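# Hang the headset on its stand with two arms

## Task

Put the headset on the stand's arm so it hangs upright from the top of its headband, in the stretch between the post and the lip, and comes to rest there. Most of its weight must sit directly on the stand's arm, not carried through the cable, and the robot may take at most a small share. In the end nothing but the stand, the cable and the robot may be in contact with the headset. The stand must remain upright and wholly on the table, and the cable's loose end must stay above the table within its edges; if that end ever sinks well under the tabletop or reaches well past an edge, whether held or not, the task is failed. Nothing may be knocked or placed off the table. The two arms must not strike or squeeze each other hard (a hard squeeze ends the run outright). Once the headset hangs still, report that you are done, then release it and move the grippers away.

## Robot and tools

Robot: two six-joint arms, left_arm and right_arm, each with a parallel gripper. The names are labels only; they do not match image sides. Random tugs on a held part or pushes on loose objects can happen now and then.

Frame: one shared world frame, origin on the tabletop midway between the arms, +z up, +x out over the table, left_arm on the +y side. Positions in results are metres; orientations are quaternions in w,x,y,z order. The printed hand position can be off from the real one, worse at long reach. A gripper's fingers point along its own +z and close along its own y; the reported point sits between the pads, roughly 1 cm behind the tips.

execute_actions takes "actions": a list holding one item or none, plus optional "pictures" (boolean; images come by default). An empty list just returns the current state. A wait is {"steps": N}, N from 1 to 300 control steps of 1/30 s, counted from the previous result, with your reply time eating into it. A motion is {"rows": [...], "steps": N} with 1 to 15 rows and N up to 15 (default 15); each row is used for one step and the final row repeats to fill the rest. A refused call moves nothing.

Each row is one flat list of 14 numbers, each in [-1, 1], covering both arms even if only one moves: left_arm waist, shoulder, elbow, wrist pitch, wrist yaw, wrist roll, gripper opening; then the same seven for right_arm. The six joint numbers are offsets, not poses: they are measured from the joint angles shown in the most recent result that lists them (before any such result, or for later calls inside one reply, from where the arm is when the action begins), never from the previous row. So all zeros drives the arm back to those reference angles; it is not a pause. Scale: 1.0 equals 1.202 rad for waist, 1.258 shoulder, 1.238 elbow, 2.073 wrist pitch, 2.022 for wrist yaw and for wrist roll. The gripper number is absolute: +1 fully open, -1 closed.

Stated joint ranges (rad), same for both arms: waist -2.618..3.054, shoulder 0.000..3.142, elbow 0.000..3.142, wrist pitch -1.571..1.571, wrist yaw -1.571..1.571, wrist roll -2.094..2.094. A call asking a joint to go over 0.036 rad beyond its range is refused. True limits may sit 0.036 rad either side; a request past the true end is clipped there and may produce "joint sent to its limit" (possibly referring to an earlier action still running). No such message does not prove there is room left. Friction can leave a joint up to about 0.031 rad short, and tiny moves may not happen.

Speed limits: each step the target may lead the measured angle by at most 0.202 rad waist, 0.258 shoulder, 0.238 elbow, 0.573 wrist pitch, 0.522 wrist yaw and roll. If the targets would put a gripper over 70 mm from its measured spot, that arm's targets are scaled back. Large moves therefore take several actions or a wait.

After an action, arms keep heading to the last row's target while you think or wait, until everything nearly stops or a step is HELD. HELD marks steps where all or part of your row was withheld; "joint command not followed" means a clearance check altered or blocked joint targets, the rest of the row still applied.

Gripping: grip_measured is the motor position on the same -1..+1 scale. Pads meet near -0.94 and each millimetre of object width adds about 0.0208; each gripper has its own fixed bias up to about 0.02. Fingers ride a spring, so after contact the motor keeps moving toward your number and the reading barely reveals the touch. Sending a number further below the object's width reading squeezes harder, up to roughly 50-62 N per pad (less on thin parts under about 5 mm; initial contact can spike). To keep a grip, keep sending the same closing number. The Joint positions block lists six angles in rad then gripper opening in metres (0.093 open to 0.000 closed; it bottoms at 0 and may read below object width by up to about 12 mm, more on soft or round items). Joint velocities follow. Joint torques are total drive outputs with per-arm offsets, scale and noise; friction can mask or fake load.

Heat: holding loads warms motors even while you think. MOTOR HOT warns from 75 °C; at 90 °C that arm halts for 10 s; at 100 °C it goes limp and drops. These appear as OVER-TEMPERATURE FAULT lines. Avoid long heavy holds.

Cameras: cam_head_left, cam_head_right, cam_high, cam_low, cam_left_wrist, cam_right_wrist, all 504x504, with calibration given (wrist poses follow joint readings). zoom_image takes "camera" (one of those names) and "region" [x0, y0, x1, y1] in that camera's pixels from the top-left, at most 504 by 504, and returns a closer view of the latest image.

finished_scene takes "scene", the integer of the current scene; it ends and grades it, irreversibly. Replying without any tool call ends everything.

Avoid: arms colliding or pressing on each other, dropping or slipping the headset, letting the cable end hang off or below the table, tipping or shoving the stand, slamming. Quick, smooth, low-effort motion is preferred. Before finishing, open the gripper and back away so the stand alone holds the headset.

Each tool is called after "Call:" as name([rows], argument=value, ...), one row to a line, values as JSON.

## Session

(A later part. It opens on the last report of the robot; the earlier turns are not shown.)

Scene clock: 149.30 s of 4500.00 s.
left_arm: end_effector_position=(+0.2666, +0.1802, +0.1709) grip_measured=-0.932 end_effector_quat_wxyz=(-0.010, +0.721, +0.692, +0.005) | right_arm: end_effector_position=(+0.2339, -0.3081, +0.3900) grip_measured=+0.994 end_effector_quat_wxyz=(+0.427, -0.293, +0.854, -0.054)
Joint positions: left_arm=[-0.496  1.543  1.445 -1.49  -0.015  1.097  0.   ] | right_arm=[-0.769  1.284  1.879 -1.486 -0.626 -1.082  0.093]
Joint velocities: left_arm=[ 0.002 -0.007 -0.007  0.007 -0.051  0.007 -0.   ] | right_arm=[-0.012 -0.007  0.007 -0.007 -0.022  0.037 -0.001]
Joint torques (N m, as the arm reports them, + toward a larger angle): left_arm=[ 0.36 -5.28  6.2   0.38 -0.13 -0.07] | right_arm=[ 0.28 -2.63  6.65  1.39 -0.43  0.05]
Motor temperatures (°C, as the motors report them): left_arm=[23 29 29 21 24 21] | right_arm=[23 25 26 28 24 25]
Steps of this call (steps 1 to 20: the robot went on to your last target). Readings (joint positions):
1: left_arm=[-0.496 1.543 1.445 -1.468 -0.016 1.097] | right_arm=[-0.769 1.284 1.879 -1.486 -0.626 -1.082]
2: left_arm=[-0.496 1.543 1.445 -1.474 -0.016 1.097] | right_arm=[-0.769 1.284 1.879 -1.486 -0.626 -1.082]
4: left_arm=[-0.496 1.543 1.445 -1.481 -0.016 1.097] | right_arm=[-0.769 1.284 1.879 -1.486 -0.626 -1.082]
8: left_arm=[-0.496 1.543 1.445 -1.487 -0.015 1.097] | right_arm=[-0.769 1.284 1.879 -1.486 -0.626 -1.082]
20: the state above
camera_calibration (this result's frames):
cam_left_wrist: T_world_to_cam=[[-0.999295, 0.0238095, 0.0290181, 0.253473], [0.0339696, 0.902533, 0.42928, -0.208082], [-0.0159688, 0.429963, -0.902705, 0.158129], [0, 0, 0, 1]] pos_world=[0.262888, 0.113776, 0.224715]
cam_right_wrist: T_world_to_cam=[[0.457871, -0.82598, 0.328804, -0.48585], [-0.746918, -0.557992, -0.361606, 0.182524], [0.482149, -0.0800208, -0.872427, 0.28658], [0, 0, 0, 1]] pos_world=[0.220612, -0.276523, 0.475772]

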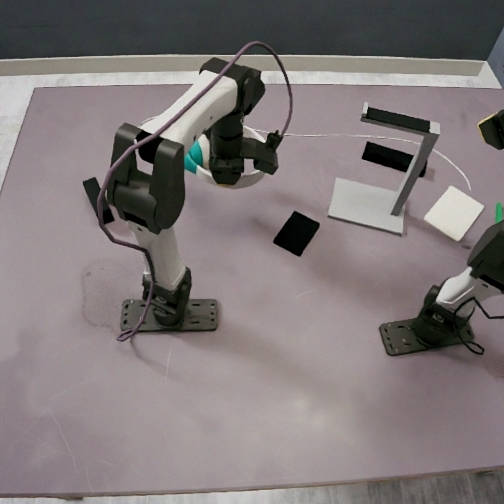

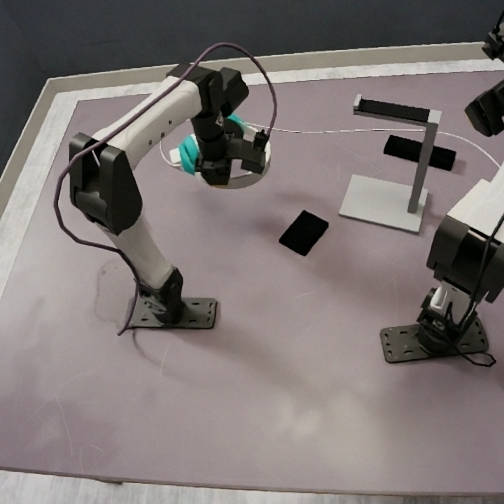

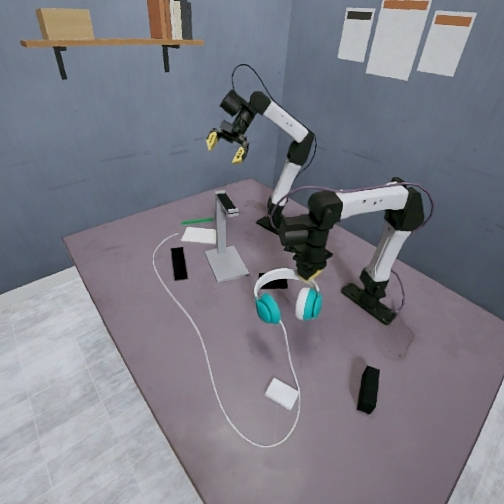

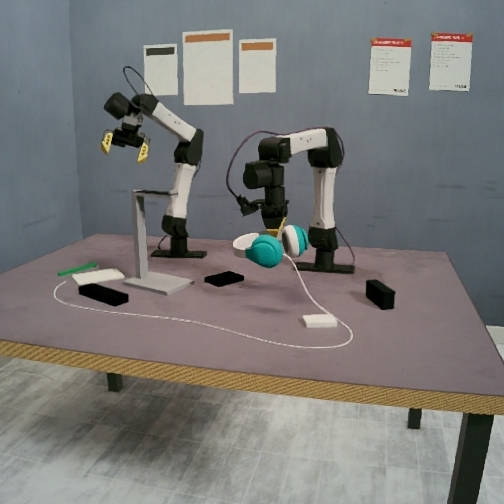

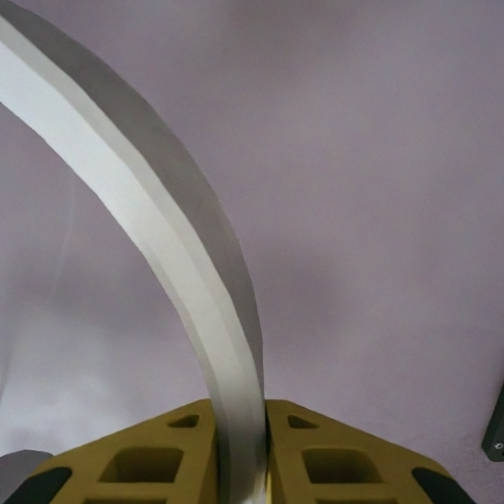

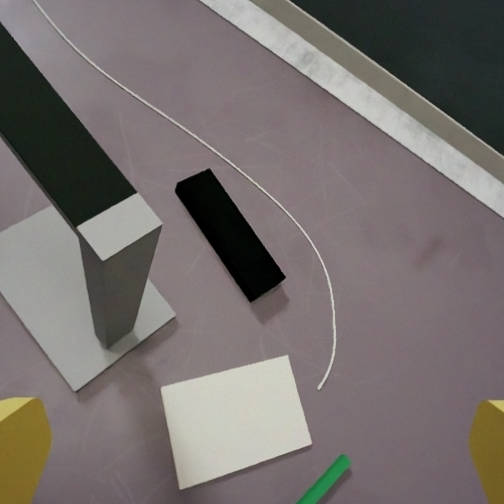

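Call:
execute_actions([
  {"rows": [[0, 0, 0, 0, 0.72, 0, -1.0, 0, 0, 0, 0, 0, 0, 1]], "steps": 15},
], pictures=false)

Call:
execute_actions([
  {"steps": 30},
])

Scene clock: 161.80 s of 4500.00 s.
left_arm: end_effector_position=(+0.1891, +0.0401, +0.2828) grip_measured=-0.932 end_effector_quat_wxyz=(+0.152, +0.578, +0.576, -0.558) | right_arm: end_effector_position=(+0.2339, -0.3081, +0.3900) grip_measured=+0.994 end_effector_quat_wxyz=(+0.427, -0.293, +0.854, -0.054)
Joint positions: left_arm=[-0.491  1.546  1.445 -1.502  1.233  1.088  0.   ] | right_arm=[-0.769  1.284  1.879 -1.486 -0.626 -1.082  0.093]
Joint velocities: left_arm=[ 0.002  0.007  0.007  0.022  1.092 -0.081 -0.   ] | right_arm=[-0.007 -0.017  0.002 -0.007  0.037  0.051  0.   ]
Joint torques (N m, as the arm reports them, + toward a larger angle): left_arm=[ 0.02 -5.27  5.81  0.42  0.88  0.12] | right_arm=[ 0.3  -2.63  6.66  1.38 -0.41  0.03]
Motor temperatures (°C, as the motors report them): left_arm=[23 29 29 21 24 21] | right_arm=[23 25 26 29 24 25]
Steps of this call (steps 1 to 15: the robot went on to your last target; steps 16 to 90: nothing new was sent; then 9.00 s passed at rest; steps 91 to 105: all 15 steps of this action). Readings (joint positions):
91: left_arm=[-0.493 1.543 1.445 -1.490 0.035 1.095] | right_arm=[-0.769 1.284 1.879 -1.486 -0.626 -1.082]
92: left_arm=[-0.489 1.543 1.445 -1.491 0.125 1.089] | right_arm=[-0.769 1.284 1.879 -1.486 -0.626 -1.082]
94: left_arm=[-0.490 1.545 1.445 -1.497 0.324 1.091] | right_arm=[-0.769 1.284 1.879 -1.486 -0.626 -1.082]
98: left_arm=[-0.491 1.546 1.445 -1.501 0.702 1.091] | right_arm=[-0.769 1.284 1.879 -1.486 -0.626 -1.082]
105: the state above

Scene clock: 162.80 s of 4500.00 s.
left_arm: end_effector_position=(+0.1866, +0.0341, +0.3068) grip_measured=-0.932 end_effector_quat_wxyz=(+0.169, +0.544, +0.546, -0.614) | right_arm: end_effector_position=(+0.2339, -0.3081, +0.3900) grip_measured=+0.994 end_effector_quat_wxyz=(+0.427, -0.293, +0.854, -0.054)
Joint positions: left_arm=[-0.491  1.546  1.445 -1.502  1.381  1.084  0.   ] | right_arm=[-0.769  1.284  1.879 -1.486 -0.626 -1.082  0.093]
Joint velocities: left_arm=[ 0.007  0.002  0.002 -0.007 -0.007 -0.007 -0.   ] | right_arm=[-0.017 -0.012 -0.012 -0.007 -0.022 -0.007 -0.001]
Joint torques (N m, as the arm reports them, + toward a larger angle): left_arm=[ 0.03 -5.29  5.85  0.41  1.07  0.13] | right_arm=[ 0.2  -2.57  6.64  1.36 -0.43  0.05]
Motor temperatures (°C, as the motors report them): left_arm=[23 30 29 21 24 21] | right_arm=[23 25 26 29 24 25]
Steps of this call (steps 1 to 30: the robot went on to your last target). Readings (joint positions):
1: left_arm=[-0.491 1.546 1.445 -1.502 1.266 1.088] | right_arm=[-0.769 1.284 1.879 -1.486 -0.626 -1.082]
2: left_arm=[-0.491 1.546 1.445 -1.502 1.292 1.088] | right_arm=[-0.769 1.284 1.879 -1.486 -0.626 -1.082]
4: left_arm=[-0.491 1.546 1.445 -1.502 1.328 1.087] | right_arm=[-0.769 1.284 1.879 -1.486 -0.626 -1.082]
8: left_arm=[-0.491 1.546 1.445 -1.502 1.362 1.086] | right_arm=[-0.769 1.284 1.879 -1.486 -0.626 -1.082]
30: the state above
All arms were judged still, so your last target was given up. Only a new action makes them travel on or press farther. Fingers that are still opening or closing keep moving.
camera_calibration (this result's frames):
cam_left_wrist: T_world_to_cam=[[-0.784608, 0.358892, 0.505556, -0.0246152], [-0.126363, 0.705739, -0.697112, 0.250397], [-0.606978, -0.610843, -0.508378, 0.367111], [0, 0, 0, 1]] pos_world=[0.235156, 0.0563665, 0.37363]
cam_right_wrist: T_world_to_cam=[[0.457871, -0.82598, 0.328804, -0.48585], [-0.746918, -0.557992, -0.361606, 0.182524], [0.482149, -0.0800208, -0.872427, 0.28658], [0, 0, 0, 1]] pos_world=[0.220612, -0.276523, 0.475772]

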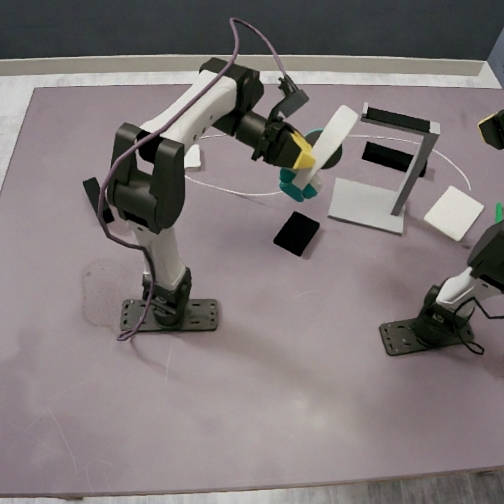

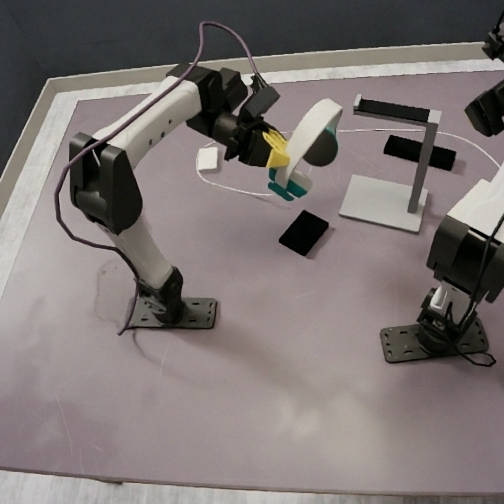

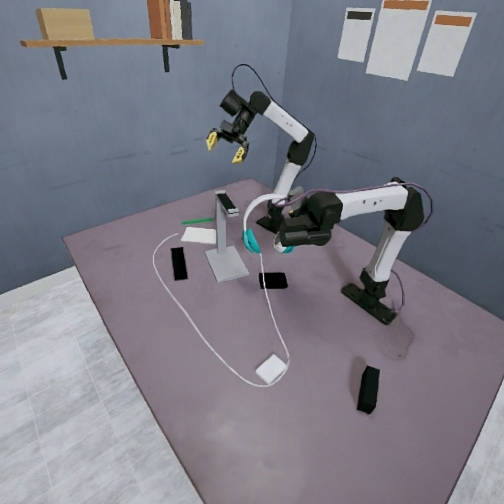

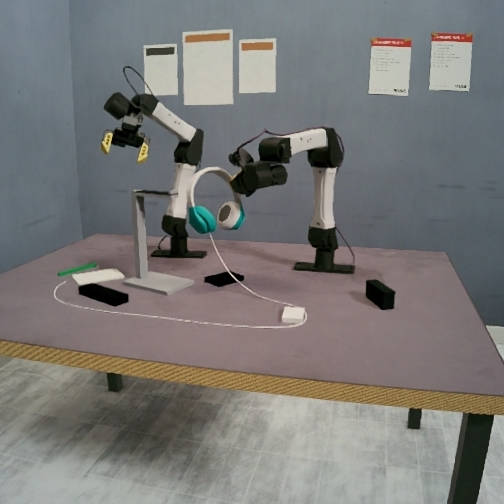

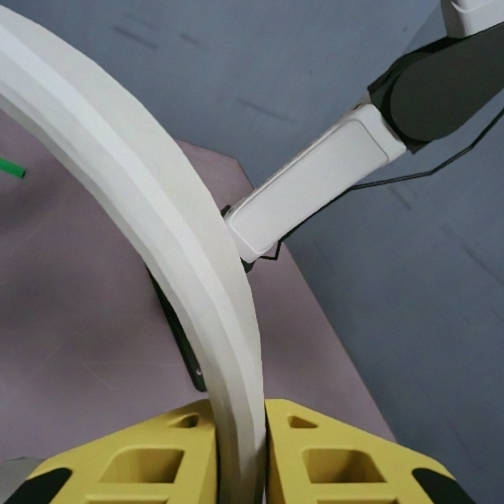

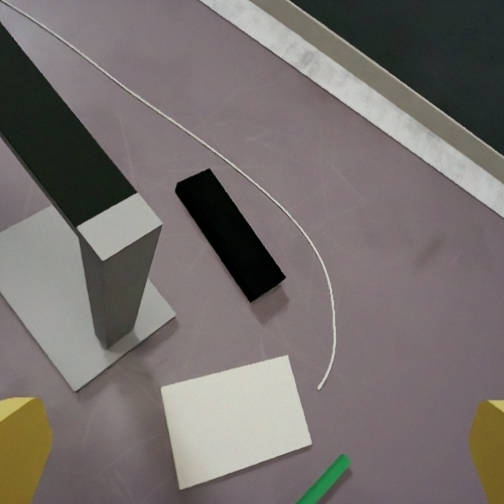

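Call:
execute_actions([
  {"rows": [[0.0014, 0.0143, -0.0103, 0.0663, 0.0021, -0.0607, -1.0, 0, 0, 0, 0, 0, 0, 1],[0.0028, 0.0285, -0.0206, 0.1327, 0.0042, -0.1214, -1.0, 0, 0, 0, 0, 0, 0, 1],[0.0042, 0.0428, -0.0309, 0.199, 0.0062, -0.1821, -1.0, 0, 0, 0, 0, 0, 0, 1],[0.0055, 0.057, -0.0411, 0.2653, 0.0083, -0.2428, -1.0, 0, 0, 0, 0, 0, 0, 1],[0.0069, 0.0713, -0.0514, 0.3317, 0.0104, -0.3035, -1.0, 0, 0, 0, 0, 0, 0, 1],[0.0083, 0.0855, -0.0617, 0.398, 0.0125, -0.3642, -1.0, 0, 0, 0, 0, 0, 0, 1],[0.0097, 0.0998, -0.072, 0.4643, 0.0146, -0.4249, -1.0, 0, 0, 0, 0, 0, 0, 1],[0.0111, 0.114, -0.0823, 0.5307, 0.0166, -0.4856, -1.0, 0, 0, 0, 0, 0, 0, 1],[0.0125, 0.1283, -0.0926, 0.597, 0.0187, -0.5463, -1.0, 0, 0, 0, 0, 0, 0, 1],[0.0139, 0.1425, -0.1029, 0.6633, 0.0208, -0.607, -1.0, 0, 0, 0, 0, 0, 0, 1],[0.0153, 0.1568, -0.1132, 0.7297, 0.0229, -0.6677, -1.0, 0, 0, 0, 0, 0, 0, 1],[0.0166, 0.171, -0.1234, 0.796, 0.025, -0.7284, -1.0, 0, 0, 0, 0, 0, 0, 1],[0.018, 0.1853, -0.1337, 0.8623, 0.027, -0.7891, -1.0, 0, 0, 0, 0, 0, 0, 1],[0.0194, 0.1995, -0.144, 0.9287, 0.0291, -0.8498, -1.0, 0, 0, 0, 0, 0, 0, 1],[0.0208, 0.2138, -0.1543, 0.995, 0.0312, -0.9105, -1.0, 0, 0, 0, 0, 0, 0, 1]], "steps": 15},
], pictures=false)

Call:
execute_actions([
  {"steps": 30},
])

Scene clock: 176.60 s of 4500.00 s.
left_arm: end_effector_position=(+0.3100, -0.0311, +0.2288) grip_measured=-0.932 end_effector_quat_wxyz=(+0.097, +0.366, +0.657, -0.651) | right_arm: end_effector_position=(+0.2339, -0.3081, +0.3900) grip_measured=+0.994 end_effector_quat_wxyz=(+0.427, -0.293, +0.854, -0.054)
Joint positions: left_arm=[-0.483  1.793  1.277 -0.244  1.377 -0.165  0.   ] | right_arm=[-0.769  1.284  1.879 -1.486 -0.626 -1.082  0.093]
Joint velocities: left_arm=[ 0.066  0.496 -0.349  2.821  0.095 -2.894 -0.   ] | right_arm=[-0.017  0.007 -0.007 -0.066  0.037 -0.022 -0.   ]
Joint torques (N m, as the arm reports them, + toward a larger angle): left_arm=[ 1.2  -8.5   6.65  1.73  0.83  0.11] | right_arm=[ 0.35 -2.57  6.68  1.37 -0.41  0.04]
Motor temperatures (°C, as the motors report them): left_arm=[23 30 30 21 25 21] | right_arm=[23 25 26 29 24 25]
Steps of this call (steps 1 to 90: nothing new was sent; then 10.30 s passed at rest; steps 91 to 105: all 15 steps of this action). Readings (joint positions):
91: left_arm=[-0.491 1.546 1.444 -1.492 1.379 1.066] | right_arm=[-0.769 1.284 1.879 -1.486 -0.626 -1.082]
92: left_arm=[-0.491 1.548 1.442 -1.459 1.376 1.026] | right_arm=[-0.769 1.284 1.879 -1.486 -0.626 -1.082]
94: left_arm=[-0.491 1.563 1.428 -1.336 1.374 0.899] | right_arm=[-0.769 1.284 1.879 -1.486 -0.626 -1.082]
98: left_arm=[-0.491 1.645 1.378 -0.945 1.373 0.536] | right_arm=[-0.769 1.284 1.879 -1.486 -0.626 -1.082]
105: the state above

Scene clock: 177.60 s of 4500.00 s.
left_arm: end_effector_position=(+0.3340, -0.0430, +0.2725) grip_measured=-0.932 end_effector_quat_wxyz=(-0.129, -0.365, -0.611, +0.691) | right_arm: end_effector_position=(+0.2339, -0.3081, +0.3900) grip_measured=+0.994 end_effector_quat_wxyz=(+0.427, -0.293, +0.854, -0.054)
Joint positions: left_arm=[-0.476  1.837  1.244  0.506  1.428 -0.762  0.   ] | right_arm=[-0.769  1.284  1.879 -1.486 -0.626 -1.082  0.093]
Joint velocities: left_arm=[-0.027 -0.017  0.012  0.022  0.007  0.037 -0.   ] | right_arm=[ 0.002 -0.022 -0.002  0.066  0.007 -0.037 -0.   ]
Joint torques (N m, as the arm reports them, + toward a larger angle): left_arm=[ 1.04 -9.87  7.38  2.1   0.13  0.07] | right_arm=[ 0.25 -2.61  6.74  1.36 -0.39  0.07]
Motor temperatures (°C, as the motors report them): left_arm=[23 30 30 21 25 21] | right_arm=[23 25 26 29 24 25]
Steps of this call (steps 1 to 30: the robot went on to your last target). Readings (joint positions):
1: left_arm=[-0.480 1.809 1.266 -0.146 1.380 -0.264] | right_arm=[-0.769 1.284 1.879 -1.486 -0.626 -1.082]
2: left_arm=[-0.479 1.822 1.256 -0.052 1.380 -0.360] | right_arm=[-0.769 1.284 1.879 -1.486 -0.626 -1.082]
4: left_arm=[-0.476 1.837 1.245 0.124 1.384 -0.509] | right_arm=[-0.769 1.284 1.879 -1.486 -0.626 -1.082]
8: left_arm=[-0.476 1.837 1.244 0.361 1.400 -0.655] | right_arm=[-0.769 1.284 1.879 -1.486 -0.626 -1.082]
30: the state above
camera_calibration (this result's frames):
cam_left_wrist: T_world_to_cam=[[-0.604033, 0.236444, 0.761077, 0.000791169], [-0.501012, 0.630011, -0.593357, 0.393121], [-0.619783, -0.739716, -0.262086, 0.323702], [0, 0, 0, 1]] pos_world=[0.398061, -0.00840984, 0.317497]
cam_right_wrist: T_world_to_cam=[[0.457871, -0.82598, 0.328804, -0.48585], [-0.746918, -0.557992, -0.361606, 0.182524], [0.482149, -0.0800208, -0.872427, 0.28658], [0, 0, 0, 1]] pos_world=[0.220612, -0.276523, 0.475772]

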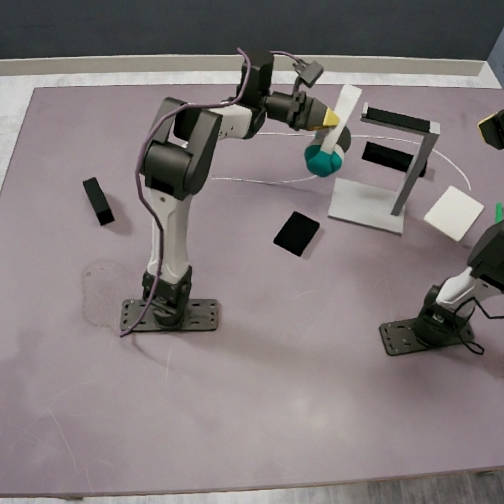

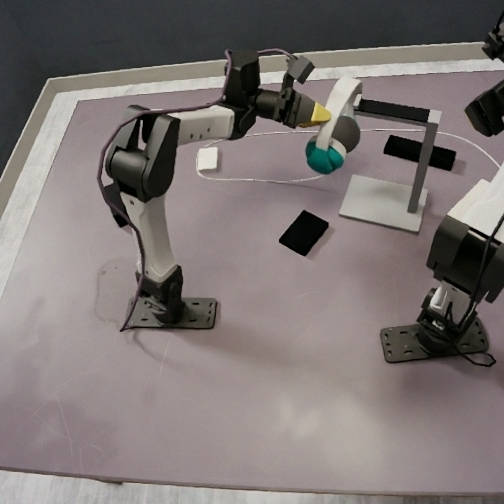

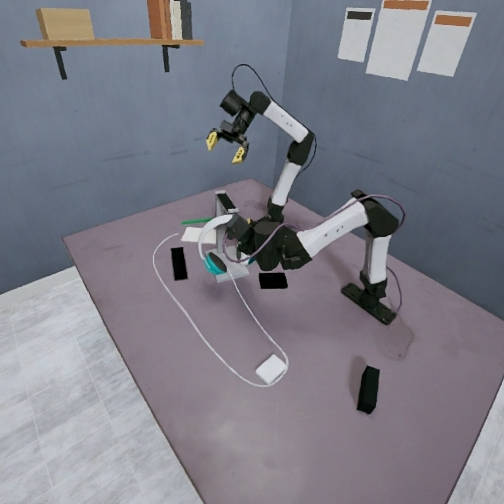

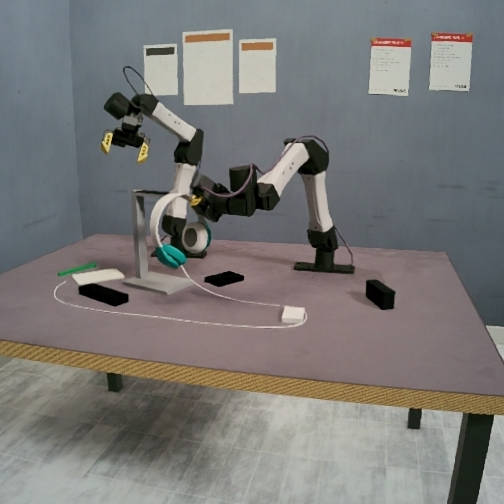

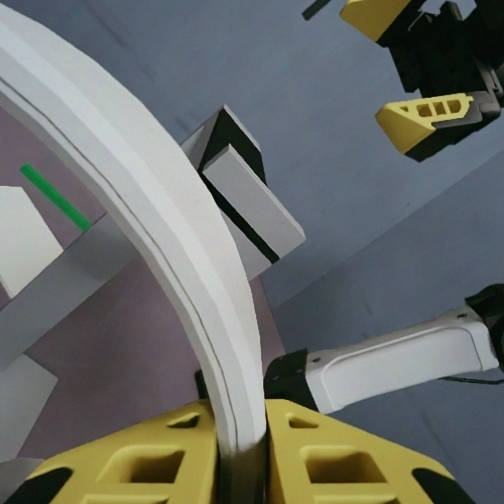

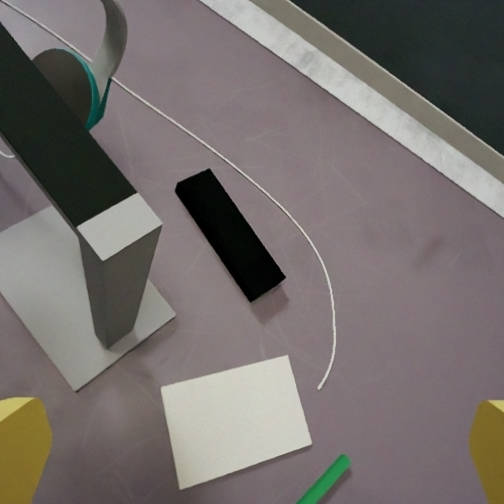

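Call:
execute_actions([
  {"rows": [[0, -0.129, -0.03, 0.019, 0, 0, -1.0, 0, 0, 0, 0, 0, 0, 1]], "steps": 15},
], pictures=false)

Call:
execute_actions([
  {"steps": 15},
])

Scene clock: 197.80 s of 4500.00 s.
left_arm: end_effector_position=(+0.3065, -0.0281, +0.3166) grip_measured=-0.932 end_effector_quat_wxyz=(-0.164, -0.391, -0.588, +0.689) | right_arm: end_effector_position=(+0.2339, -0.3081, +0.3900) grip_measured=+0.994 end_effector_quat_wxyz=(+0.427, -0.293, +0.854, -0.054)
Joint positions: left_arm=[-0.476  1.683  1.197  0.508  1.427 -0.772  0.   ] | right_arm=[-0.769  1.284  1.879 -1.486 -0.626 -1.082  0.093]
Joint velocities: left_arm=[-0.022 -0.007  0.002 -0.007  0.007 -0.007 -0.   ] | right_arm=[-0.007  0.012 -0.017 -0.051 -0.051  0.066 -0.   ]
Joint torques (N m, as the arm reports them, + toward a larger angle): left_arm=[ 0.36 -7.78  7.57  1.91 -0.06  0.13] | right_arm=[ 0.33 -2.61  6.75  1.37 -0.42  0.02]
Motor temperatures (°C, as the motors report them): left_arm=[23 35 31 26 24 21] | right_arm=[23 25 27 29 24 25]
Steps of this call (steps 1 to 15: the robot went on to your last target; steps 16 to 90: nothing new was sent; then 16.70 s passed at rest; steps 91 to 105: all 15 steps of this action). Readings (joint positions):
91: left_arm=[-0.476 1.824 1.237 0.503 1.422 -0.763] | right_arm=[-0.769 1.284 1.879 -1.486 -0.626 -1.082]
92: left_arm=[-0.476 1.799 1.216 0.497 1.415 -0.763] | right_arm=[-0.769 1.284 1.879 -1.486 -0.626 -1.082]
94: left_arm=[-0.476 1.743 1.197 0.487 1.420 -0.771] | right_arm=[-0.769 1.284 1.879 -1.486 -0.626 -1.082]
98: left_arm=[-0.476 1.685 1.197 0.509 1.425 -0.771] | right_arm=[-0.769 1.284 1.879 -1.486 -0.626 -1.082]
105: the state above

Scene clock: 198.30 s of 4500.00 s.
left_arm: end_effector_position=(+0.3065, -0.0281, +0.3165) grip_measured=-0.932 end_effector_quat_wxyz=(-0.164, -0.390, -0.588, +0.689) | right_arm: end_effector_position=(+0.2339, -0.3081, +0.3900) grip_measured=+0.994 end_effector_quat_wxyz=(+0.427, -0.293, +0.854, -0.054)
Joint positions: left_arm=[-0.476  1.683  1.197  0.507  1.427 -0.773  0.   ] | right_arm=[-0.769  1.284  1.879 -1.486 -0.626 -1.082  0.093]
Joint velocities: left_arm=[-0.007 -0.002 -0.012 -0.007 -0.051  0.037  0.   ] | right_arm=[-0.012  0.007 -0.022  0.037 -0.007 -0.022 -0.   ]
Joint torques (N m, as the arm reports them, + toward a larger angle): left_arm=[ 0.36 -7.78  7.56  1.92 -0.07  0.13] | right_arm=[ 0.22 -2.56  6.79  1.37 -0.43  0.04]
Motor temperatures (°C, as the motors report them): left_arm=[23 35 31 26 24 21] | right_arm=[23 25 27 29 24 25]
Steps of this call (steps 1 to 15: the robot went on to your last target). Readings (joint positions):
1: left_arm=[-0.476 1.683 1.197 0.507 1.427 -0.773] | right_arm=[-0.769 1.284 1.879 -1.486 -0.626 -1.082]
2: left_arm=[-0.476 1.683 1.197 0.507 1.427 -0.773] | right_arm=[-0.769 1.284 1.879 -1.486 -0.626 -1.082]
4: left_arm=[-0.476 1.683 1.197 0.507 1.427 -0.773] | right_arm=[-0.769 1.284 1.879 -1.486 -0.626 -1.082]
8: left_arm=[-0.476 1.683 1.197 0.507 1.427 -0.773] | right_arm=[-0.769 1.284 1.879 -1.486 -0.626 -1.082]
15: the state above
All arms were judged still, so your last target was given up. Only a new action makes them travel on or press farther. Fingers that are still opening or closing keep moving.
camera_calibration (this result's frames):
cam_left_wrist: T_world_to_cam=[[-0.666223, 0.270418, 0.694997, -0.0119191], [-0.448349, 0.599472, -0.663036, 0.401056], [-0.595928, -0.753331, -0.27814, 0.32658], [0, 0, 0, 1]] pos_world=[0.36649, 0.00882416, 0.365033]
cam_right_wrist: T_world_to_cam=[[0.457871, -0.82598, 0.328804, -0.48585], [-0.746918, -0.557992, -0.361606, 0.182524], [0.482149, -0.0800208, -0.872427, 0.28658], [0, 0, 0, 1]] pos_world=[0.220612, -0.276523, 0.475772]

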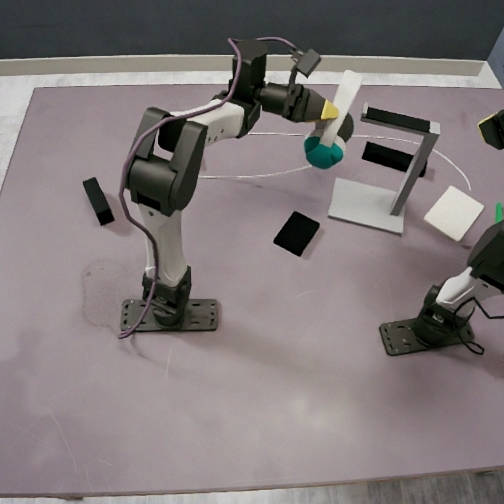

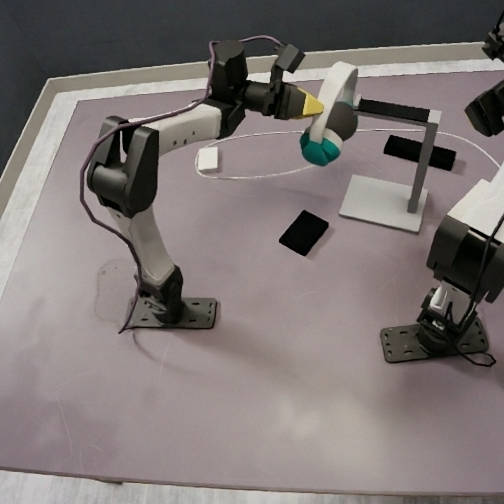

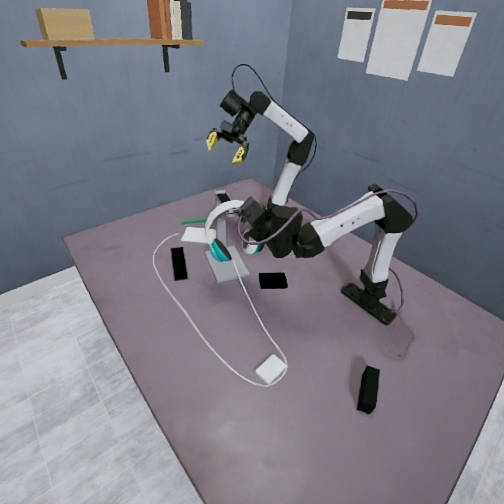

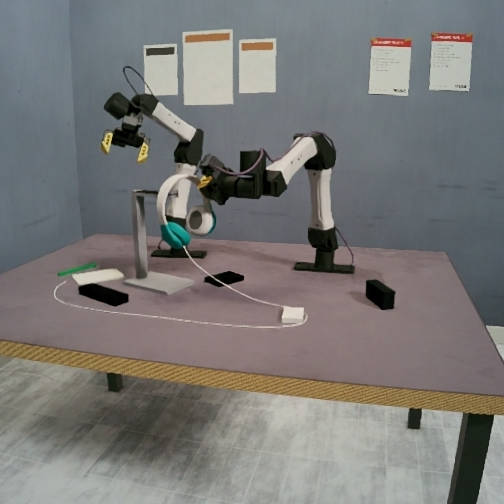

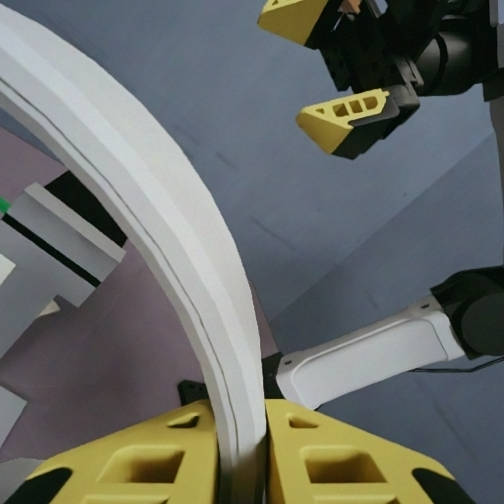

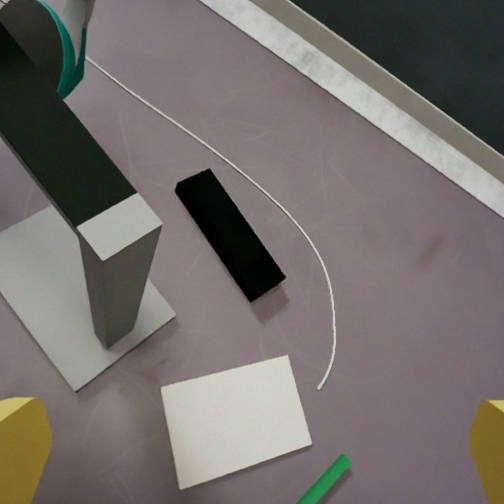

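Call:
execute_actions([
  {"rows": [[-0.019, 0.007, 0.0082, 0.01, -0.0113, 0, -1.0, 0, 0, 0, 0, 0, 0, 1],[-0.0381, 0.0139, 0.0165, 0.01, -0.0227, 0, -1.0, 0, 0, 0, 0, 0, 0, 1],[-0.0572, 0.0209, 0.0247, 0.01, -0.034, 0, -1.0, 0, 0, 0, 0, 0, 0, 1],[-0.0762, 0.0278, 0.033, 0.01, -0.0453, 0, -1.0, 0, 0, 0, 0, 0, 0, 1],[-0.0953, 0.0348, 0.0412, 0.01, -0.0567, 0, -1.0, 0, 0, 0, 0, 0, 0, 1],[-0.1143, 0.0418, 0.0494, 0.01, -0.068, 0, -1.0, 0, 0, 0, 0, 0, 0, 1],[-0.1334, 0.0487, 0.0577, 0.01, -0.0793, 0, -1.0, 0, 0, 0, 0, 0, 0, 1],[-0.1524, 0.0557, 0.0659, 0.01, -0.0906, 0, -1.0, 0, 0, 0, 0, 0, 0, 1],[-0.1715, 0.0626, 0.0742, 0.01, -0.102, 0, -1.0, 0, 0, 0, 0, 0, 0, 1],[-0.1905, 0.0696, 0.0824, 0.01, -0.1133, 0, -1.0, 0, 0, 0, 0, 0, 0, 1]], "steps": 15},
], pictures=false)

Call:
execute_actions([
  {"steps": 20},
])

Scene clock: 210.60 s of 4500.00 s.
left_arm: end_effector_position=(+0.2641, -0.1116, +0.2969) grip_measured=-0.932 end_effector_quat_wxyz=(-0.122, -0.390, -0.595, +0.692) | right_arm: end_effector_position=(+0.2339, -0.3081, +0.3900) grip_measured=+0.994 end_effector_quat_wxyz=(+0.427, -0.293, +0.854, -0.054)
Joint positions: left_arm=[-0.716  1.779  1.257  0.486  1.241 -0.781  0.   ] | right_arm=[-0.769  1.284  1.879 -1.486 -0.626 -1.082  0.093]
Joint velocities: left_arm=[-0.022  0.007  0.027  0.022 -0.066 -0.066  0.   ] | right_arm=[ 0.007 -0.022 -0.012 -0.007  0.081 -0.037 -0.002]
Joint torques (N m, as the arm reports them, + toward a larger angle): left_arm=[ 0.98 -8.59  9.85  2.1  -0.28  0.13] | right_arm=[ 0.29 -2.55  6.64  1.38 -0.4   0.03]
Motor temperatures (°C, as the motors report them): left_arm=[23 36 32 27 24 21] | right_arm=[23 25 27 29 24 25]
Steps of this call (steps 1 to 90: nothing new was sent; then 8.80 s passed at rest; steps 91 to 105: all 15 steps of this action). Readings (joint positions):
91: left_arm=[-0.477 1.683 1.197 0.506 1.426 -0.774] | right_arm=[-0.769 1.284 1.879 -1.486 -0.626 -1.082]
92: left_arm=[-0.481 1.685 1.197 0.505 1.421 -0.775] | right_arm=[-0.769 1.284 1.879 -1.486 -0.626 -1.082]
94: left_arm=[-0.502 1.694 1.198 0.505 1.397 -0.776] | right_arm=[-0.769 1.284 1.879 -1.486 -0.626 -1.082]
98: left_arm=[-0.596 1.739 1.224 0.498 1.329 -0.778] | right_arm=[-0.769 1.284 1.879 -1.486 -0.626 -1.082]
105: the state above

Scene clock: 211.27 s of 4500.00 s.
left_arm: end_effector_position=(+0.2703, -0.1138, +0.2983) grip_measured=-0.932 end_effector_quat_wxyz=(-0.136, -0.380, -0.601, +0.690) | right_arm: end_effector_position=(+0.2339, -0.3081, +0.3900) grip_measured=+0.994 end_effector_quat_wxyz=(+0.427, -0.293, +0.854, -0.054)
Joint positions: left_arm=[-0.714  1.779  1.261  0.486  1.206 -0.781  0.   ] | right_arm=[-0.769  1.284  1.879 -1.486 -0.626 -1.082  0.093]
Joint velocities: left_arm=[ 0.012 -0.002 -0.002  0.037 -0.007 -0.081  0.   ] | right_arm=[ 0.012 -0.007 -0.007 -0.022  0.066 -0.051  0.   ]
Joint torques (N m, as the arm reports them, + toward a larger angle): left_arm=[ 0.95 -8.59  9.61  2.13 -0.12  0.1 ] | right_arm=[ 0.4  -2.51  6.75  1.36 -0.42  0.04]
Motor temperatures (°C, as the motors report them): left_arm=[23 36 32 27 24 21] | right_arm=[23 25 27 29 24 25]
Steps of this call (steps 1 to 20: the robot went on to your last target). Readings (joint positions):
1: left_arm=[-0.716 1.779 1.258 0.486 1.236 -0.781] | right_arm=[-0.769 1.284 1.879 -1.486 -0.626 -1.082]
2: left_arm=[-0.715 1.779 1.259 0.486 1.229 -0.781] | right_arm=[-0.769 1.284 1.879 -1.486 -0.626 -1.082]
4: left_arm=[-0.714 1.779 1.261 0.486 1.219 -0.781] | right_arm=[-0.769 1.284 1.879 -1.486 -0.626 -1.082]
8: left_arm=[-0.714 1.779 1.261 0.486 1.211 -0.781] | right_arm=[-0.769 1.284 1.879 -1.486 -0.626 -1.082]
20: the state above
camera_calibration (this result's frames):
cam_left_wrist: T_world_to_cam=[[-0.625763, 0.256866, 0.736506, -0.0250825], [-0.470073, 0.629309, -0.618871, 0.42023], [-0.622457, -0.733478, -0.273052, 0.243289], [0, 0, 0, 1]] pos_world=[0.33328, -0.0795644, 0.344972]
cam_right_wrist: T_world_to_cam=[[0.457871, -0.82598, 0.328804, -0.48585], [-0.746918, -0.557992, -0.361606, 0.182524], [0.482149, -0.0800208, -0.872427, 0.28658], [0, 0, 0, 1]] pos_world=[0.220612, -0.276523, 0.475772]

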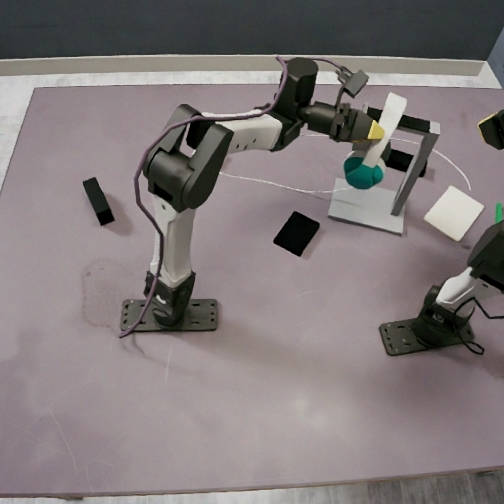

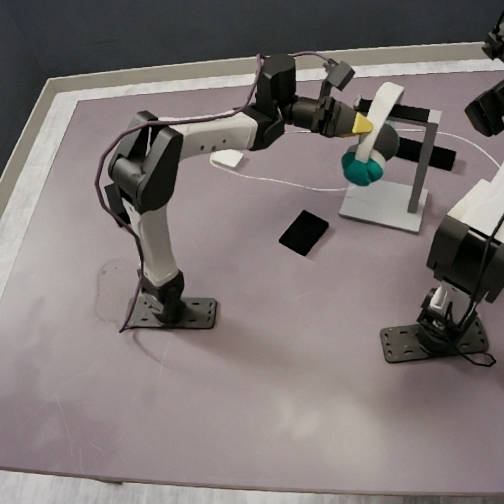

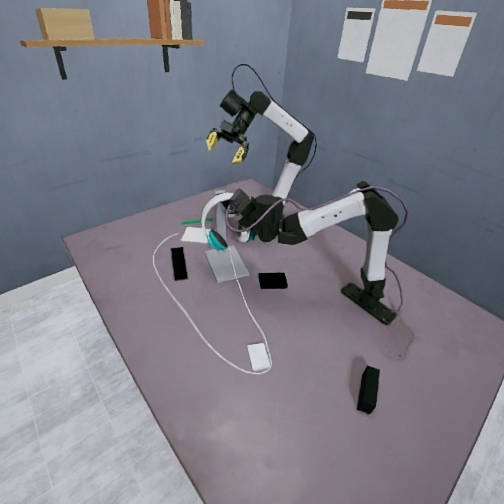

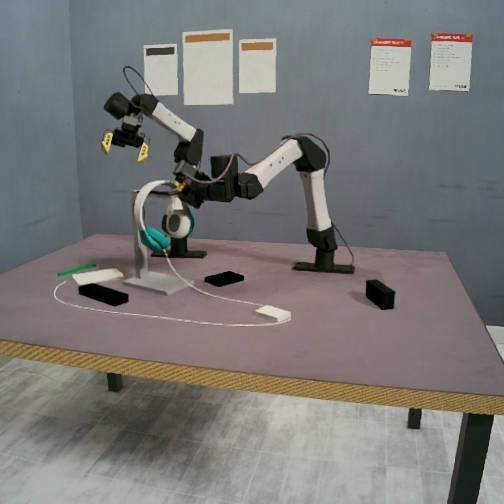

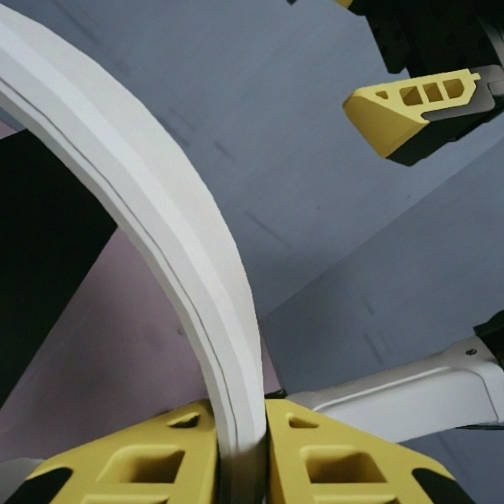

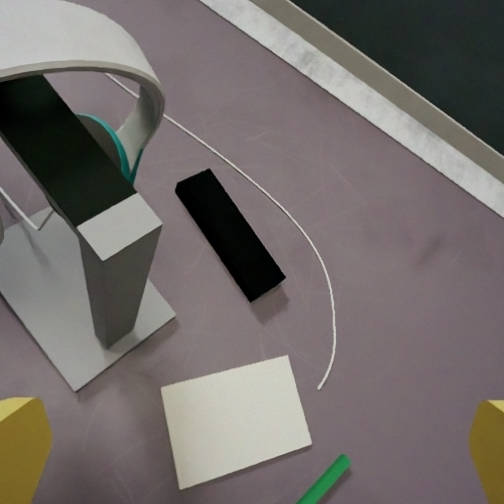

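Call:
zoom_image(camera="cam_low", region=[100, 150, 260, 300])

Call:
zoom_image(camera="cam_head_right", region=[290, 50, 470, 230])

Call:
zoom_image(camera="cam_high", region=[160, 160, 300, 300])

Region (100, 150, 260, 300) of cam_low's 504x504 image, scaled by 3.150, with more detail than that image has; it fills the top 472 rows of this view, and the rest is white.

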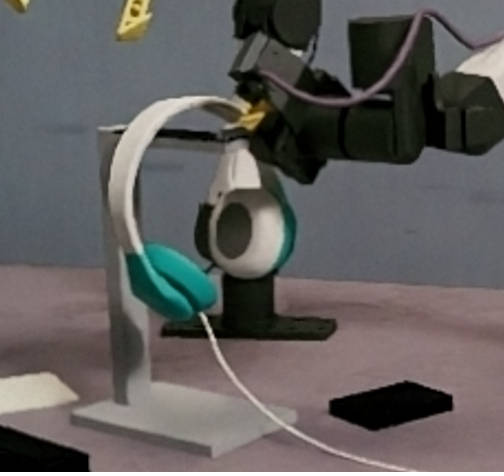

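Region (290, 50, 470, 230) of cam_head_right's 504x504 image, scaled by 2.800, with more detail than that image has.

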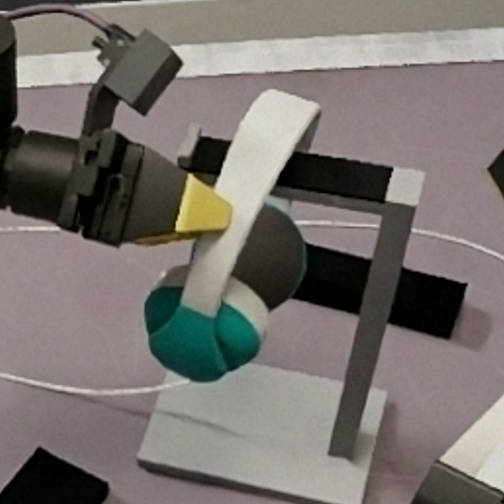

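Region (160, 160, 300, 300) of cam_high's 504x504 image, scaled by 3.600, with more detail than that image has.

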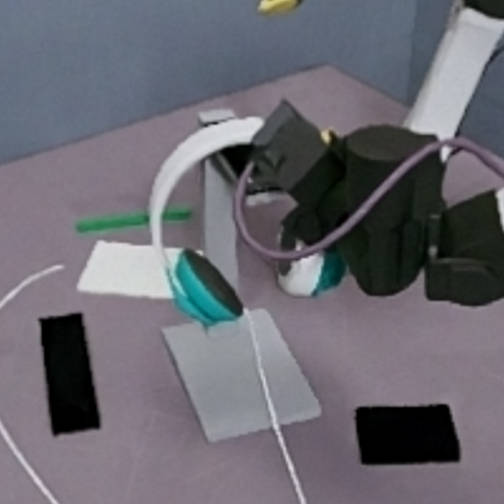

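Call:
execute_actions([
  {"rows": [[0, 0, -0.0646, 0.045, 0, 0, -1.0, 0, 0, 0, 0, 0, 0, 1]], "steps": 15},
], pictures=false)

Call:
execute_actions([
  {"steps": 15},
])

Scene clock: 222.03 s of 4500.00 s.
left_arm: end_effector_position=(+0.2670, -0.1105, +0.2780) grip_measured=-0.932 end_effector_quat_wxyz=(-0.132, -0.376, -0.606, +0.688) | right_arm: end_effector_position=(+0.2339, -0.3081, +0.3900) grip_measured=+0.994 end_effector_quat_wxyz=(+0.427, -0.293, +0.854, -0.054)
Joint positions: left_arm=[-0.714  1.782  1.189  0.544  1.203 -0.78   0.   ] | right_arm=[-0.769  1.284  1.879 -1.486 -0.626 -1.082  0.093]
Joint velocities: left_arm=[ 0.007 -0.007  0.007  0.037 -0.007 -0.007  0.   ] | right_arm=[ 0.012 -0.002 -0.017  0.037 -0.007 -0.066  0.   ]
Joint torques (N m, as the arm reports them, + toward a larger angle): left_arm=[ 0.36 -8.12  6.27  2.08 -0.01  0.  ] | right_arm=[ 0.3  -2.55  6.79  1.35 -0.44  0.06]
Motor temperatures (°C, as the motors report them): left_arm=[23 37 34 28 24 21] | right_arm=[23 25 27 30 24 25]
Steps of this call (steps 1 to 15: the robot went on to your last target; steps 16 to 90: nothing new was sent; then 7.27 s passed at rest; steps 91 to 105: all 15 steps of this action). Readings (joint positions):
91: left_arm=[-0.714 1.779 1.252 0.495 1.205 -0.783] | right_arm=[-0.769 1.284 1.879 -1.486 -0.626 -1.082]
92: left_arm=[-0.714 1.778 1.234 0.513 1.205 -0.783] | right_arm=[-0.769 1.284 1.879 -1.486 -0.626 -1.082]
94: left_arm=[-0.714 1.779 1.202 0.521 1.205 -0.784] | right_arm=[-0.769 1.284 1.879 -1.486 -0.626 -1.082]
98: left_arm=[-0.714 1.782 1.189 0.543 1.203 -0.779] | right_arm=[-0.769 1.284 1.879 -1.486 -0.626 -1.082]
105: the state above

Scene clock: 222.53 s of 4500.00 s.
left_arm: end_effector_position=(+0.2670, -0.1105, +0.2780) grip_measured=-0.932 end_effector_quat_wxyz=(-0.132, -0.376, -0.606, +0.688) | right_arm: end_effector_position=(+0.2339, -0.3081, +0.3900) grip_measured=+0.994 end_effector_quat_wxyz=(+0.427, -0.293, +0.854, -0.054)
Joint positions: left_arm=[-0.714  1.782  1.189  0.544  1.203 -0.78   0.   ] | right_arm=[-0.769  1.284  1.879 -1.486 -0.626 -1.082  0.093]
Joint velocities: left_arm=[ 0.017 -0.012 -0.007 -0.022  0.037 -0.066 -0.   ] | right_arm=[-0.002 -0.012  0.002  0.007 -0.051 -0.081  0.   ]
Joint torques (N m, as the arm reports them, + toward a larger angle): left_arm=[ 0.37 -8.15  6.25  2.08  0.   -0.01] | right_arm=[ 0.2  -2.56  6.63  1.37 -0.4   0.05]
Motor temperatures (°C, as the motors report them): left_arm=[23 37 34 28 24 21] | right_arm=[23 25 27 30 24 25]
Steps of this call (steps 1 to 15: the robot went on to your last target). Readings (joint positions):
1: left_arm=[-0.714 1.782 1.189 0.544 1.203 -0.780] | right_arm=[-0.769 1.284 1.879 -1.486 -0.626 -1.082]
2: left_arm=[-0.714 1.782 1.189 0.544 1.203 -0.780] | right_arm=[-0.769 1.284 1.879 -1.486 -0.626 -1.082]
4: left_arm=[-0.714 1.782 1.189 0.544 1.203 -0.780] | right_arm=[-0.769 1.284 1.879 -1.486 -0.626 -1.082]
8: left_arm=[-0.714 1.782 1.189 0.544 1.203 -0.780] | right_arm=[-0.769 1.284 1.879 -1.486 -0.626 -1.082]
15: the state above
All arms were judged still, so your last target was given up. Only a new action makes them travel on or press farther. Fingers that are still opening or closing keep moving.
camera_calibration (this result's frames):
cam_left_wrist: T_world_to_cam=[[-0.618131, 0.246201, 0.746524, -0.0190142], [-0.479564, 0.634367, -0.606298, 0.403664], [-0.622842, -0.732778, -0.274053, 0.238556], [0, 0, 0, 1]] pos_world=[0.330412, -0.0765808, 0.324312]
cam_right_wrist: T_world_to_cam=[[0.457871, -0.82598, 0.328804, -0.48585], [-0.746918, -0.557992, -0.361606, 0.182524], [0.482149, -0.0800208, -0.872427, 0.28658], [0, 0, 0, 1]] pos_world=[0.220612, -0.276523, 0.475772]

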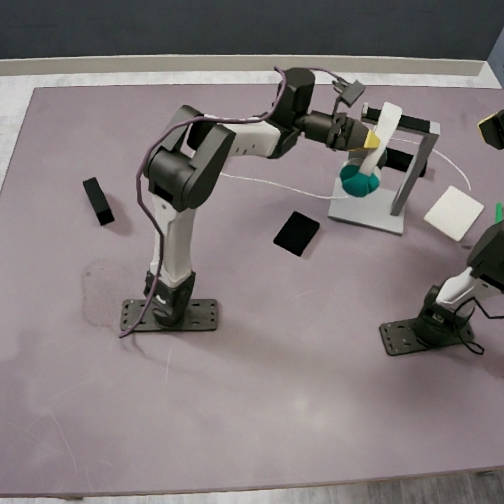

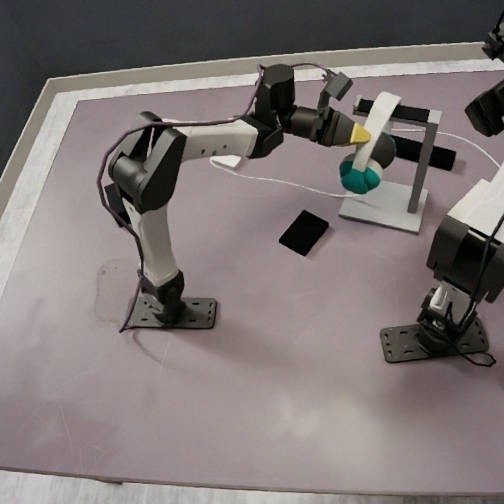

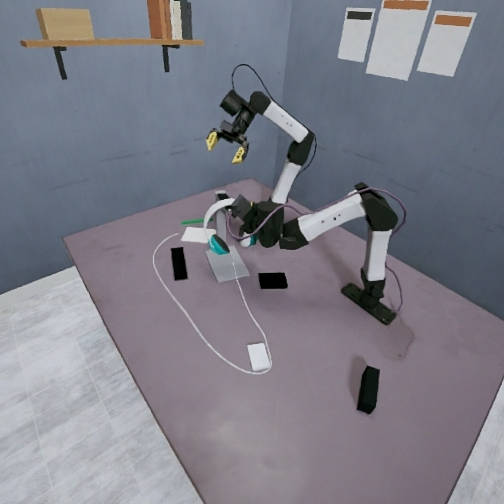

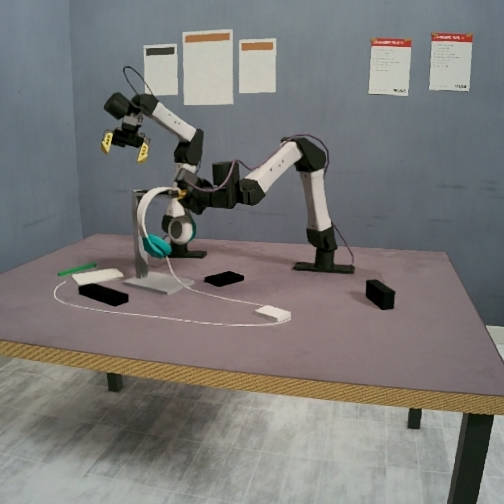

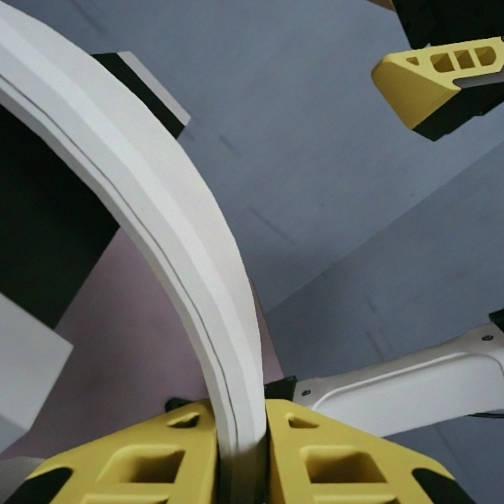

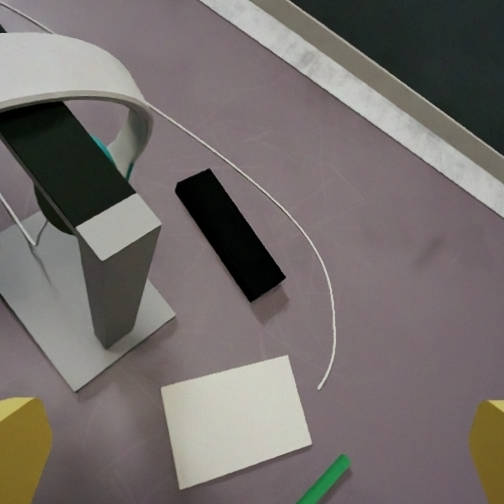

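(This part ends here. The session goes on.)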